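# Hook the hex nut out onto the tape strip

## Task

Pull the hex nut out of the gap between the standing spacers and leave it lying fully on the strip of tape, with no part hanging off. The hook pick on the table (orange-brown handle, hooked tip) may be used. Keep the spacers upright where possible; any left toppled or tilted counts against you, though freeing the nut matters more. The job fails if a gripper still holds the nut at the end, so release it and back the arms away; the result must stay in place without the robot's support.

## Robot and tools

Robot: two xArm7 arms with parallel grippers, named left_arm and right_arm. The names are not image sides. left_arm sits on the +y side, base near (-0.013, +0.305, 0) m; right_arm base near (-0.036, -0.324, 0) m. Both bases are turned only slightly about z.

Scene frame: origin on the table top between the arms, +z up, +x out over the table. All printed positions (metres) and quaternions (wxyz) use this frame. Printed hand positions can be a little off, more so at long reach.

Gripper axes: fingers point along the gripper's own +z; they open and close along its y. The reported end_effector_position is between the finger pads when closed, roughly 2 cm short of the fingertips; closing pushes the tips about 10 mm further along +z.

execute_actions(actions): a list of actions run in sequence. Each action is a table of up to 15 rows, one row per 1/30 s step; a short table repeats its final row until 15 steps pass. Every row is a single flat list of 14 numbers covering both arms, each in [-1, 1]: left dx, dy, dz, rx, ry, rz, opening, then right dx, dy, dz, rx, ry, rz, opening. Send all 14 even if one arm idles. dx..rz are an offset, not a pose: they are measured in that gripper's own axes from its measured pose at the start of the action (for the first action in a call, the last pose reported in the scene). Each row is relative to that same start, not to the previous row. Scale: 1.0 = 0.6 m of travel or 180 degrees; rx, ry, rz form one rotation vector. Opening is absolute, not an offset: +1 fully open (0.084 m), -1 closed. An empty list just returns state and images.

move(target, speed, blocking): target is one 14-number row laid out as above, offsets in each gripper's axes from the pose in the latest result that shows one; opening absolute and applied at the start. Grippers travel straight lines that end together, 0.5 to 10 s long, cut off at 10 s. speed is top path speed in m/s, 0.002 to 0.5 (default 0.25); turning is capped at twice that in rad/s. Paths ignore obstacles and the other arm; grippers lag and may overshoot speed near full reach. Faster contact and deeper targets press harder. blocking=false returns after 0.5 s while motion continues; then use wait or stop before sending anything new.

wait(seconds): 0 to 10; lets time pass holding the last command, returns early if a move ends. stop(): brakes a running move (needs braking room; fingers keep moving). zoom_image(camera, region): region [x0, y0, x1, y1] in pixels, at most 504x504, from cam_head_left, cam_head_right, cam_left_wrist or cam_right_wrist (all 896x504). read_manual gives only licence text. finished_scene(scene) ends the scene for good, after the last command is held.

Control details: each step the commanded pose is clipped to within 70 mm and 16 degrees of the measured pose, then solved by damped IK with position favoured over orientation. Large offsets therefore may need several actions; after an action the arm stops at its last clipped pose. Elbows stop just short of straight. Joints move at most 3.14 rad/s.

Reading results: the state line lists each arm's position, quaternion and velocities. grip_measured is the actual finger opening on the command scale. "Hand target" is the pose currently being driven toward. "pose unreachable" means the clearance check altered that arm's command. A move adds a "move:" line with its ending (done, off_target, moving, held, fault), active limits (paced = pose clipped; held = some steps blocked, after which the arm may lurch fast) and each gripper's distance to its target. Joint torques have per-arm offsets and noise.

Gripping: to hold something, command an opening clearly below grip_measured; the gap sets squeeze force (about 24 N per pad max). A thin handle like the pick's needs a firm close. Re-sending grip_measured still presses lightly.

Hazards: contact torque reaching a joint's load limit (waist/shoulder 46.5, upper arm roll/elbow/forearm roll 27.9, wrist pitch/roll 18.6 N m) causes a torque fault: the arm backs off, freezes 10 s and drops the rest of the call. Holding loads heats motors; MOTOR HOT appears from 65 °C and at 80 °C the arm is braked. Don't let arms collide or push each other. Don't drop the tool, slam, or jab hard; don't push anything off the table (that fails). Brief external tugs on held parts or pushes on loose items can occur.

Suggested order: find nut, spacers, tape and pick in the head cameras; grasp the pick by its handle; lower the hook beyond the nut, slow speed; drag the nut out along a path avoiding spacers; position it fully on the tape; lift the hook free, put the pick down gently, open grippers and retract both arms before finishing.

Each tool is called after "Request:" as name(argument=value, ...), one argument or row to a line, values as JSON.

## Session

Request:
execute_actions(
  actions=[],
)

Scene clock: 0.00 s.
left_arm: end_effector_position=(+0.2179, +0.1336, +0.3806) grip_measured=+1.00 end_effector_quat_wxyz=(-0.095, -0.406, +0.840, -0.347) end_effector_velocity=(+0.000, +0.000, -0.000) end_effector_angular_velocity=(+0.001, +0.000, -0.000) | right_arm: end_effector_position=(+0.0444, -0.5852, +0.3544) grip_measured=+1.00 end_effector_quat_wxyz=(-0.146, +0.963, -0.202, -0.099) end_effector_velocity=(+0.000, +0.000, -0.000) end_effector_angular_velocity=(+0.001, -0.002, -0.000)
Joint positions: left_arm=[-1.281 -1.262  0.517  0.547  0.096  1.119  1.466  0.084] | right_arm=[-1.227 -0.372 -0.11   1.143 -0.05   1.867 -0.797  0.084]
Joint velocities: left_arm=[ 0.     0.     0.    -0.     0.001  0.     0.    -0.   ] | right_arm=[ 0.    -0.    -0.    -0.     0.002  0.    -0.    -0.   ]
Joint torques (N m, as the arm reports them, + toward a larger angle): no reading
Hand target (left_arm): +0.218, +0.134, +0.381; -0.095, -0.406, +0.840, -0.347
Hand target (right_arm): +0.044, -0.585, +0.354; -0.146, +0.963, -0.202, -0.099

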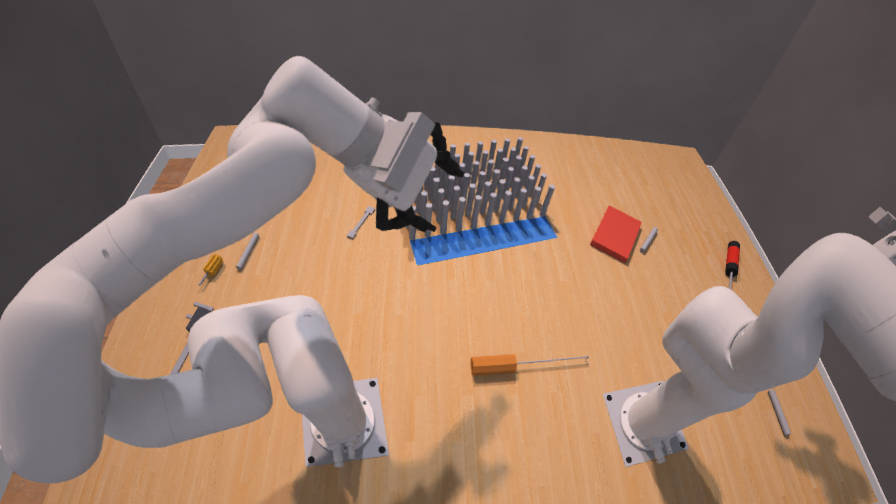

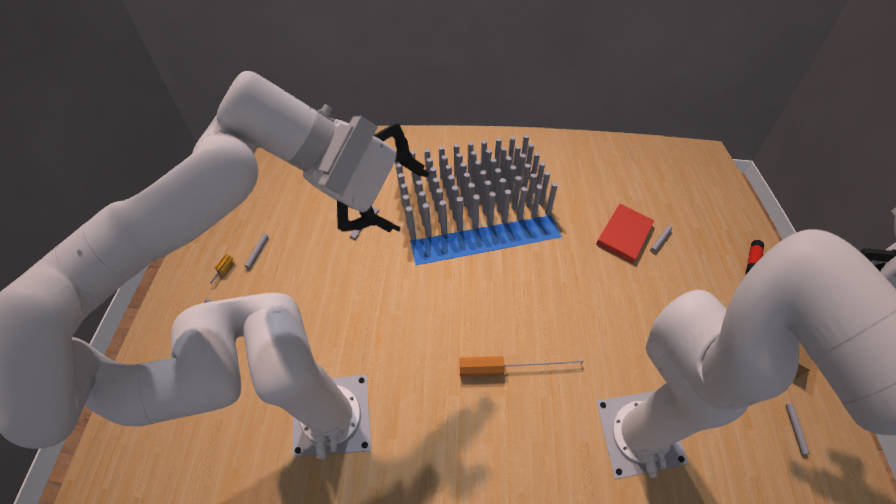

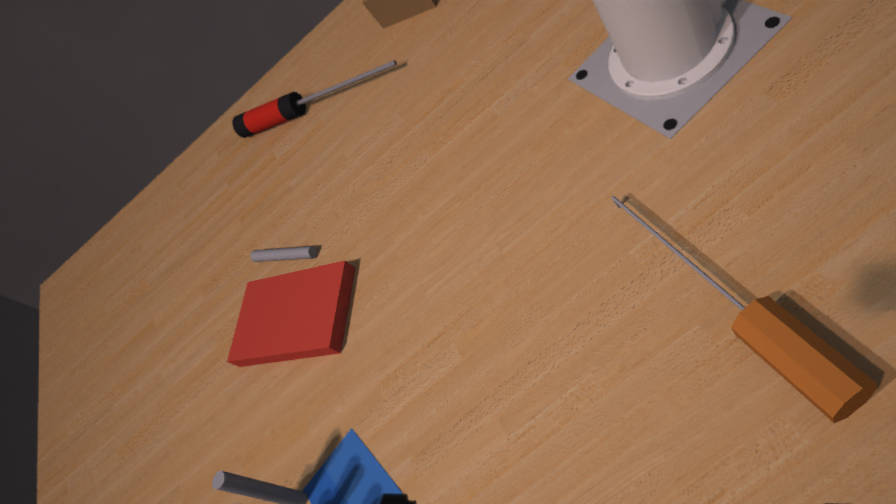

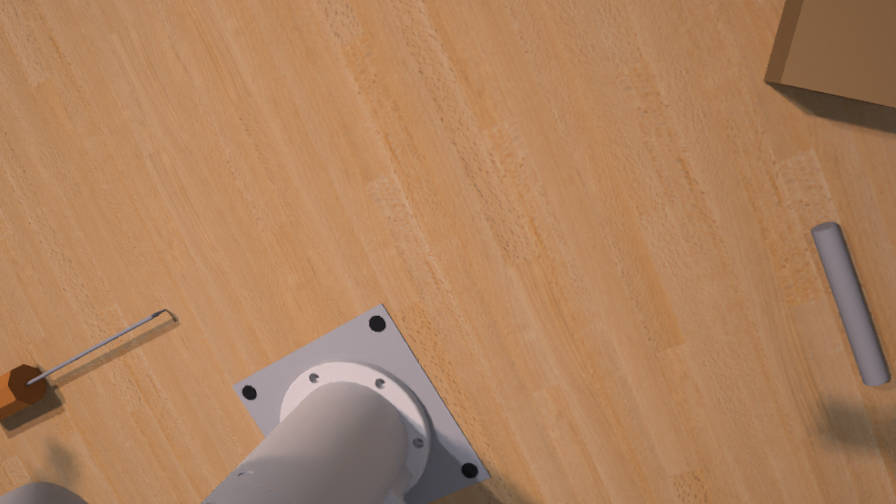

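Request:
zoom_image(
  camera="cam_head_right",
  region=[360, 110, 600, 280],
)

Request:
zoom_image(
  camera="cam_left_wrist",
  region=[560, 150, 896, 440],
)

Request:
zoom_image(
  camera="cam_right_wrist",
  region=[0, 260, 240, 440],
)

Region (360, 110, 600, 280) of cam_head_right's 896x504 image, scaled by 2.100, with more detail than that image has; it fills the top 357 rows of this view, and the rest is white.

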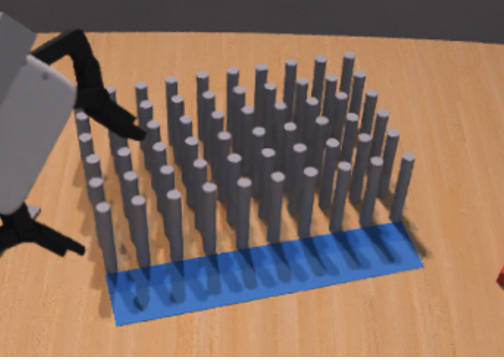

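Region (560, 150, 896, 440) of cam_left_wrist's 896x504 image, scaled by 1.500, with more detail than that image has; it fills the top 435 rows of this view, and the rest is white.

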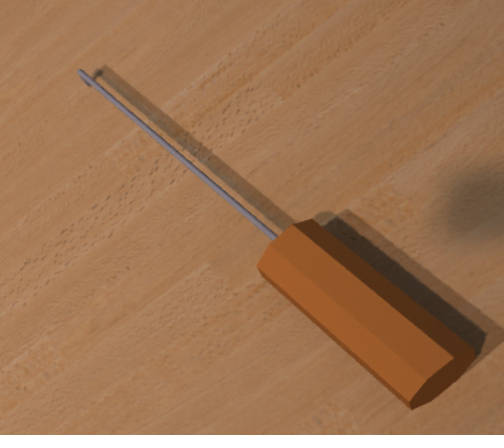

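Region (0, 260, 240, 440) of cam_right_wrist's 896x504 image, scaled by 2.100, with more detail than that image has; it fills the top 378 rows of this view, and the rest is white.

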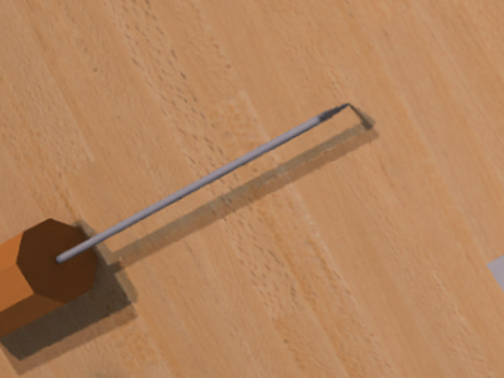

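Request:
move(
  target=[-0.268,-0.332,0.247,-0.118,-0.207,-0.204,1,0.295,-0.426,0.127,-0.028,0.115,0.337,1],
)

Scene clock: 51.80 s.
left_arm: end_effector_position=(+0.4898, +0.0501, +0.3019) grip_measured=+1.00 end_effector_quat_wxyz=(-0.001, -0.708, +0.707, -0.001) end_effector_velocity=(-0.001, -0.004, -0.002) end_effector_angular_velocity=(+0.005, +0.015, -0.004) | right_arm: end_effector_position=(+0.2997, -0.4009, +0.3013) grip_measured=+1.00 end_effector_quat_wxyz=(+0.001, +0.737, -0.676, +0.001) end_effector_velocity=(+0.001, +0.001, +0.000) end_effector_angular_velocity=(-0.003, +0.001, -0.001)
Joint positions: left_arm=[-1.282  0.401  0.818  1.721 -0.293  1.443  1.285  0.084] | right_arm=[-1.252 -0.634  0.683  0.908  0.385  1.436  0.879  0.084]
Joint velocities: left_arm=[ 0.013  0.021 -0.009  0.026 -0.012  0.024  0.003  0.   ] | right_arm=[-0.     0.     0.005  0.002 -0.001 -0.     0.005 -0.   ]
Joint torques (N m, as the arm reports them, + toward a larger angle): left_arm=[ -0.5  -26.07   5.82  21.06   0.71  -1.05  -0.39] | right_arm=[-0.76 -0.38 -6.51 13.02 -0.17 -1.9   0.49]
Hand target (left_arm): +0.490, +0.050, +0.302; +0.001, +0.708, -0.707, +0.000
Hand target (right_arm): +0.300, -0.401, +0.301; +0.001, +0.737, -0.676, +0.001
Off the commanded pose (left_arm): 0.001 m, 0 deg.
Off the commanded pose (right_arm): 0.001 m, 0 deg.
move: done

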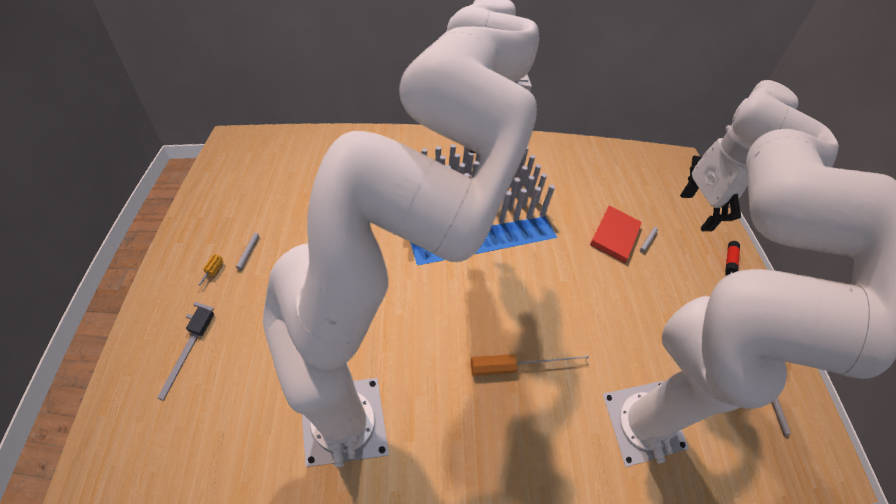

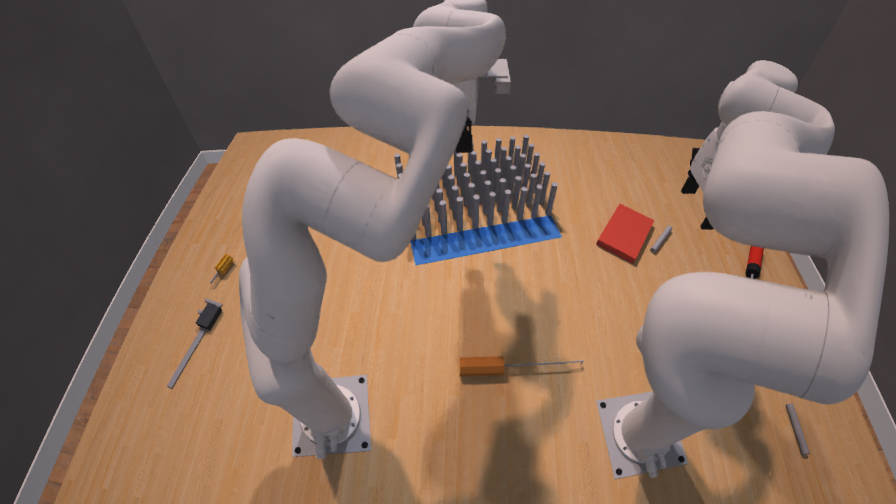

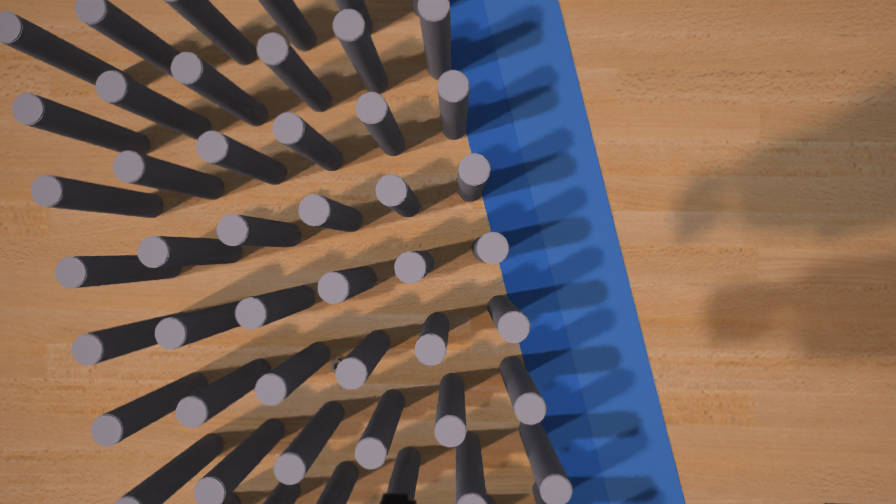

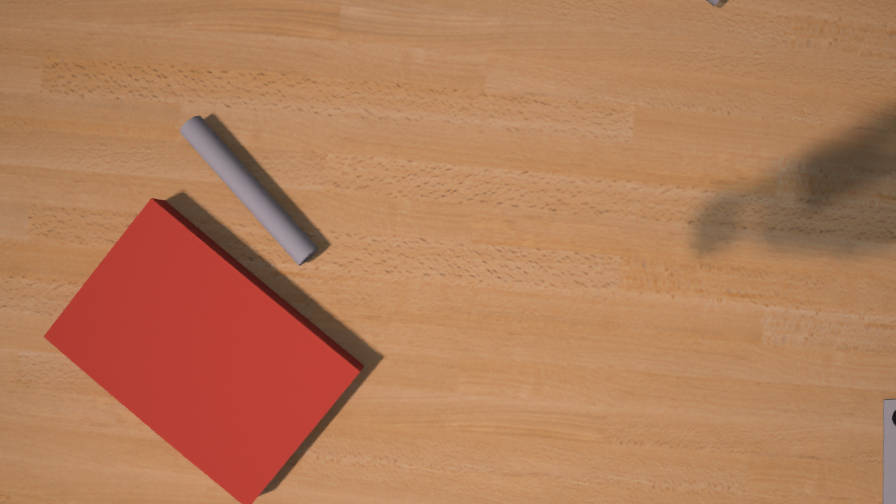

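Request:
move(
  target=[-0.14,-0.13,0.08,0,0,0,-1,0,0,0,0,0,0,1],
)

Scene clock: 62.03 s.
left_arm: end_effector_position=(+0.5672, +0.1333, +0.2543) grip_measured=-1.00 end_effector_quat_wxyz=(-0.001, -0.707, +0.707, -0.002) end_effector_velocity=(+0.001, +0.008, -0.003) end_effector_angular_velocity=(+0.005, +0.009, +0.012) | right_arm: end_effector_position=(+0.2997, -0.4009, +0.3013) grip_measured=+1.00 end_effector_quat_wxyz=(+0.001, +0.737, -0.676, +0.001) end_effector_velocity=(-0.000, -0.000, +0.000) end_effector_angular_velocity=(+0.000, -0.000, -0.002)
Joint positions: left_arm=[-1.023  0.587  0.808  1.825 -0.421  1.408  1.519  0.   ] | right_arm=[-1.252 -0.634  0.683  0.908  0.385  1.436  0.879  0.084]
Joint velocities: left_arm=[ 0.014  0.008  0.003  0.005 -0.003  0.009  0.002  0.   ] | right_arm=[-0.001 -0.    -0.001  0.     0.     0.001  0.     0.   ]
Joint torques (N m, as the arm reports them, + toward a larger angle): left_arm=[ -1.05 -29.37   7.54  20.47   0.72  -1.54  -0.33] | right_arm=[-0.58 -0.62 -6.68 13.18 -0.16 -2.12  0.4 ]
Hand target (left_arm): +0.567, +0.134, +0.254; +0.001, +0.708, -0.707, +0.001
Hand target (right_arm): +0.300, -0.401, +0.301; +0.001, +0.737, -0.676, +0.001
Off the commanded pose (left_arm): 0.001 m, 0 deg.
Off the commanded pose (right_arm): 0.000 m, 0 deg.
move: done

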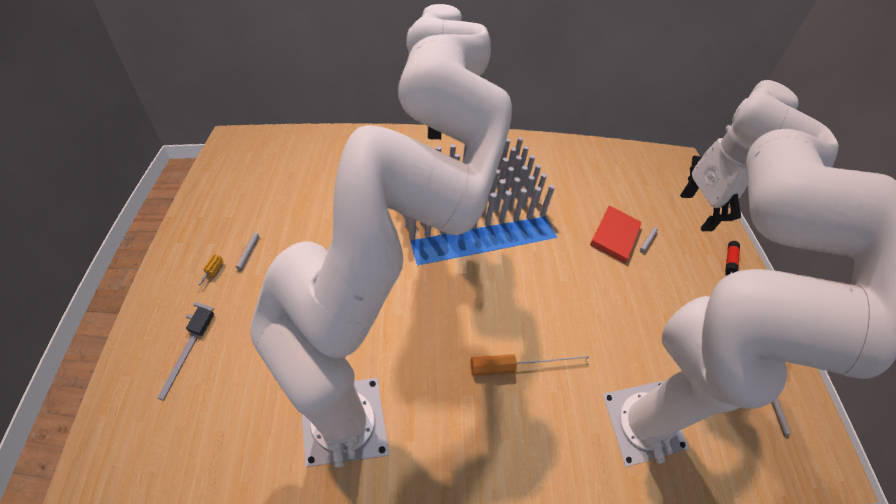

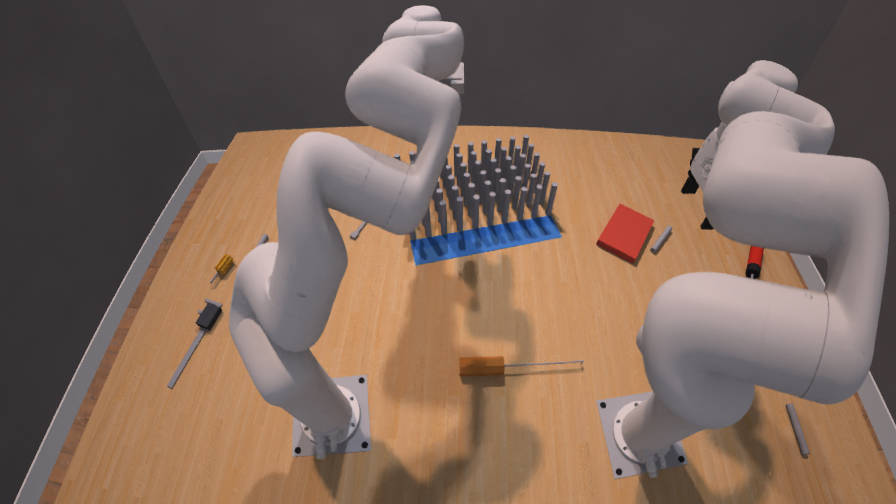

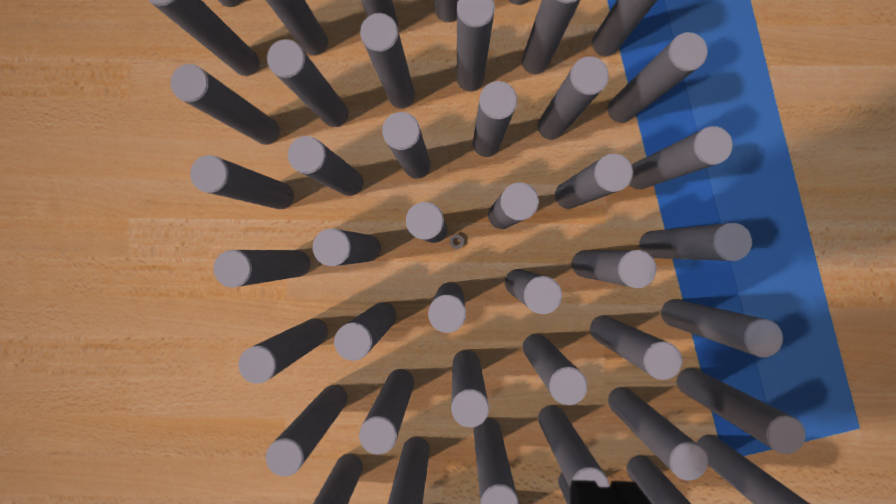

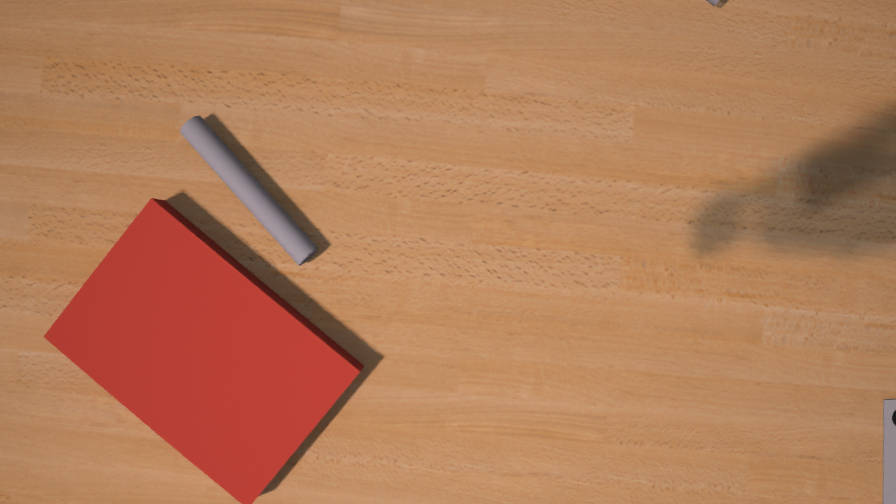

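Request:
move(
  target=[-0.4,0.4,-0.05,0,0,0,-1,-0.652,0.16,0.085,0,0,0,1],
)

Scene clock: 76.67 s.
left_arm: end_effector_position=(+0.3264, +0.3728, +0.2820) grip_measured=-1.00 end_effector_quat_wxyz=(-0.001, -0.707, +0.707, -0.001) end_effector_velocity=(-0.002, +0.002, +0.001) end_effector_angular_velocity=(-0.003, -0.001, +0.004) | right_arm: end_effector_position=(+0.1709, -0.0212, +0.2503) grip_measured=+1.00 end_effector_quat_wxyz=(+0.000, +0.735, -0.678, +0.002) end_effector_velocity=(-0.001, +0.003, +0.000) end_effector_angular_velocity=(-0.003, -0.003, +0.006)
Joint positions: left_arm=[-1.014 -0.697  0.778  0.867  0.47   1.422  1.312  0.   ] | right_arm=[-0.744 -1.207  1.014  0.912  0.933  1.742  1.614  0.084]
Joint velocities: left_arm=[ 0.006 -0.007 -0.001 -0.     0.001  0.005  0.001  0.   ] | right_arm=[ 0.002 -0.002  0.004  0.006  0.001 -0.001  0.003  0.   ]
Joint torques (N m, as the arm reports them, + toward a larger angle): left_arm=[ -0.48   1.53 -10.08  19.92   1.12  -1.34  -0.35] | right_arm=[ -0.81  15.14 -15.2    7.09  -0.13  -1.75   0.73]
Hand target (left_arm): +0.326, +0.373, +0.282; +0.001, +0.708, -0.707, +0.001
Hand target (right_arm): +0.171, -0.021, +0.250; +0.000, +0.736, -0.677, +0.002
Off the commanded pose (left_arm): 0.002 m, 0 deg.
Off the commanded pose (right_arm): 0.002 m, 0 deg.
move: done

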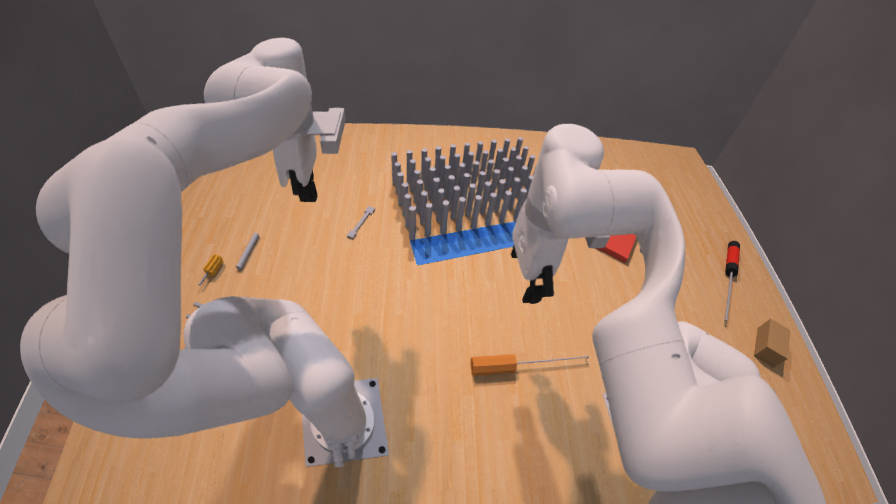

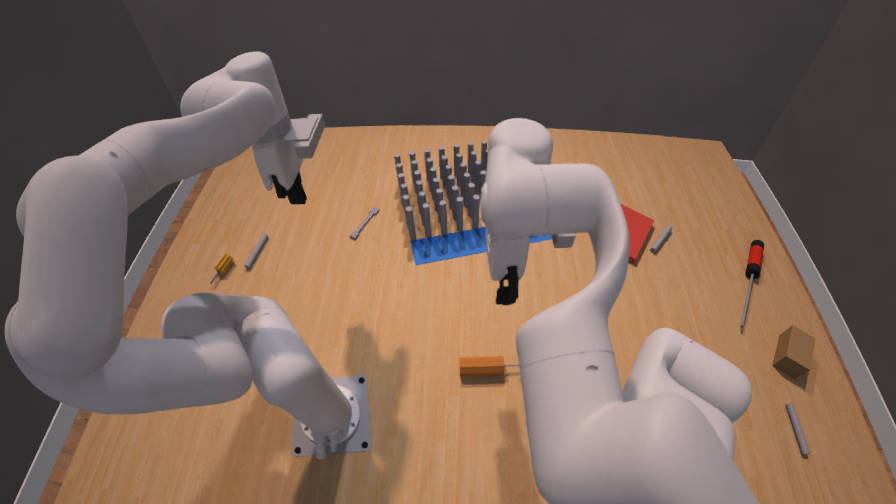

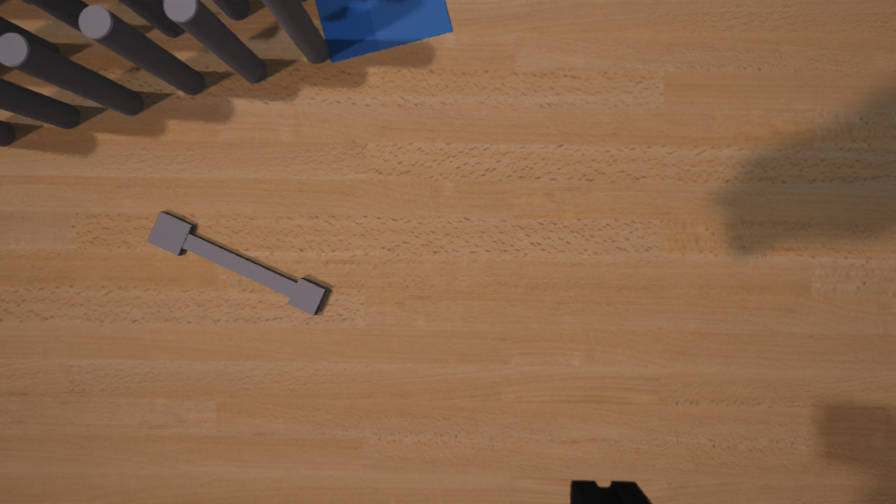

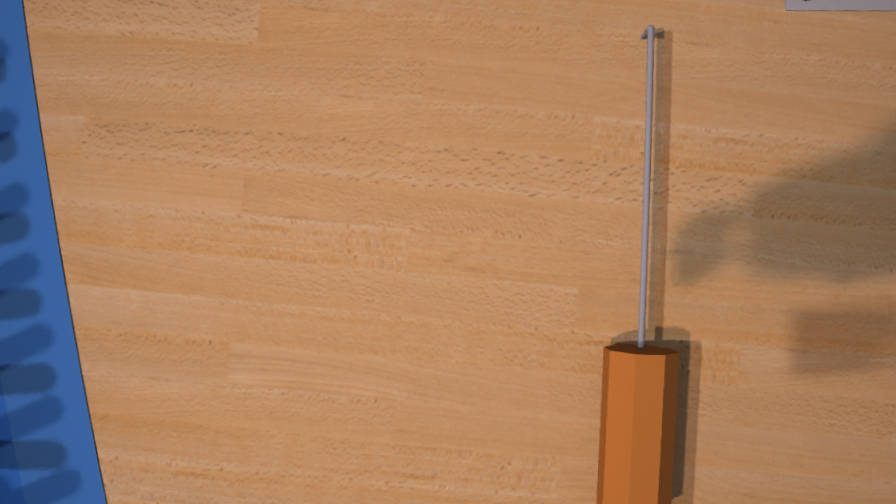

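Request:
move(
  target=[0,0,0,0,0,0,-1,-0.05,0.108,0.22,0,0,0.012,1],
)

Scene clock: 89.00 s.
left_arm: end_effector_position=(+0.3264, +0.3728, +0.2820) grip_measured=-1.00 end_effector_quat_wxyz=(-0.001, -0.707, +0.707, -0.001) end_effector_velocity=(+0.000, +0.000, +0.000) end_effector_angular_velocity=(-0.000, -0.001, +0.001) | right_arm: end_effector_position=(+0.1049, +0.0025, +0.1189) grip_measured=+1.00 end_effector_quat_wxyz=(-0.001, +0.722, -0.692, +0.003) end_effector_velocity=(-0.001, +0.001, -0.002) end_effector_angular_velocity=(-0.002, +0.000, +0.002)
Joint positions: left_arm=[-1.014 -0.697  0.778  0.867  0.47   1.422  1.312  0.   ] | right_arm=[-0.511 -1.427  1.277  0.663  1.247  1.63   1.768  0.084]
Joint velocities: left_arm=[ 0.    -0.     0.001  0.     0.001 -0.001 -0.     0.   ] | right_arm=[ 0.004 -0.001  0.007 -0.001  0.005 -0.003  0.002  0.   ]
Joint torques (N m, as the arm reports them, + toward a larger angle): left_arm=[-0.48  0.72 -9.64 19.7   0.32 -1.44 -0.22] | right_arm=[ -0.19  15.42 -15.68   3.83  -0.3   -1.91   0.43]
Hand target (left_arm): +0.326, +0.373, +0.282; +0.001, +0.707, -0.707, +0.001
Hand target (right_arm): +0.105, +0.003, +0.119; -0.001, +0.722, -0.692, +0.003
Off the commanded pose (left_arm): 0.000 m, 0 deg.
Off the commanded pose (right_arm): 0.001 m, 0 deg.
move: done

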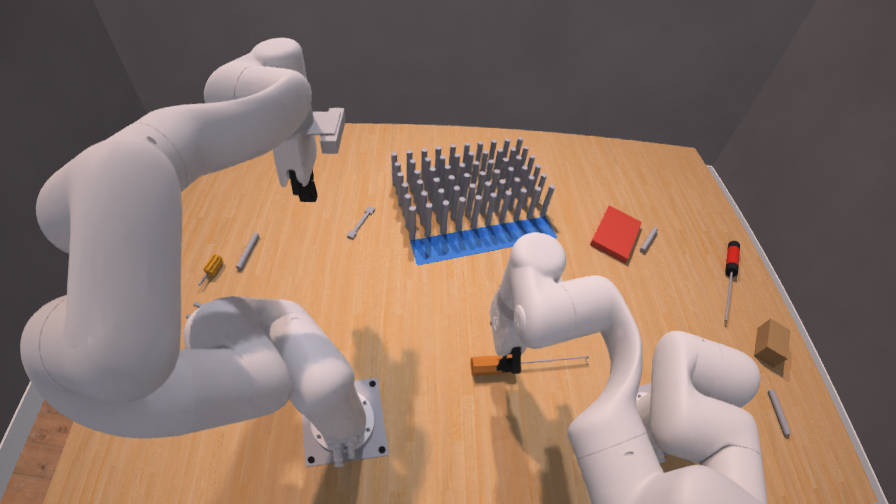

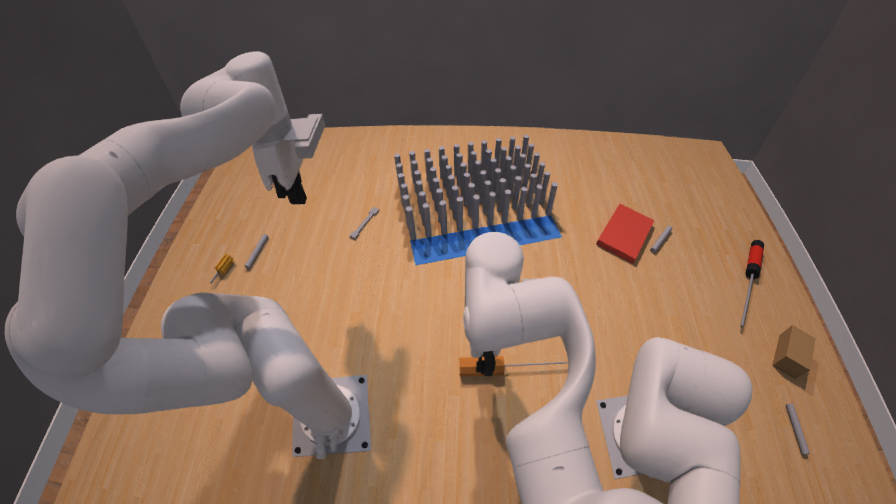

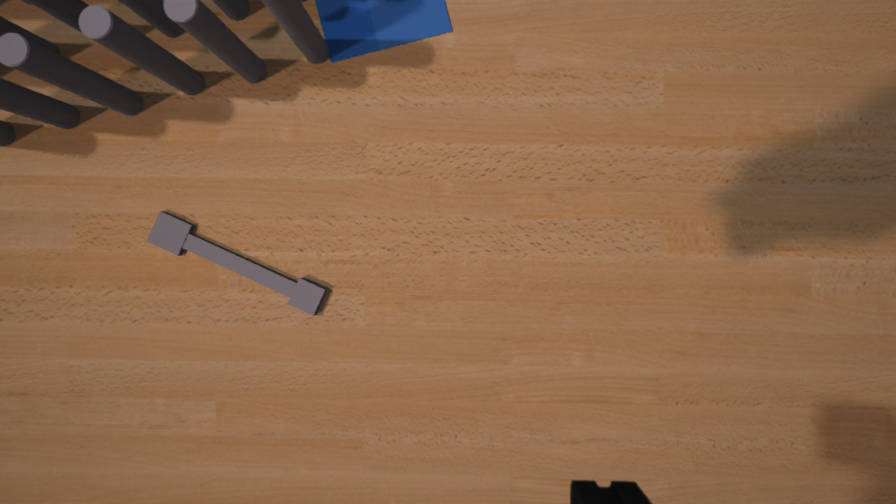

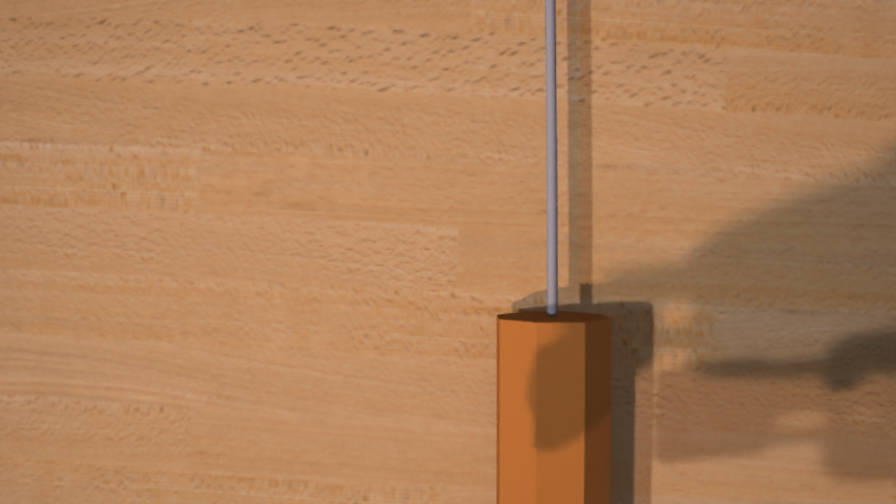

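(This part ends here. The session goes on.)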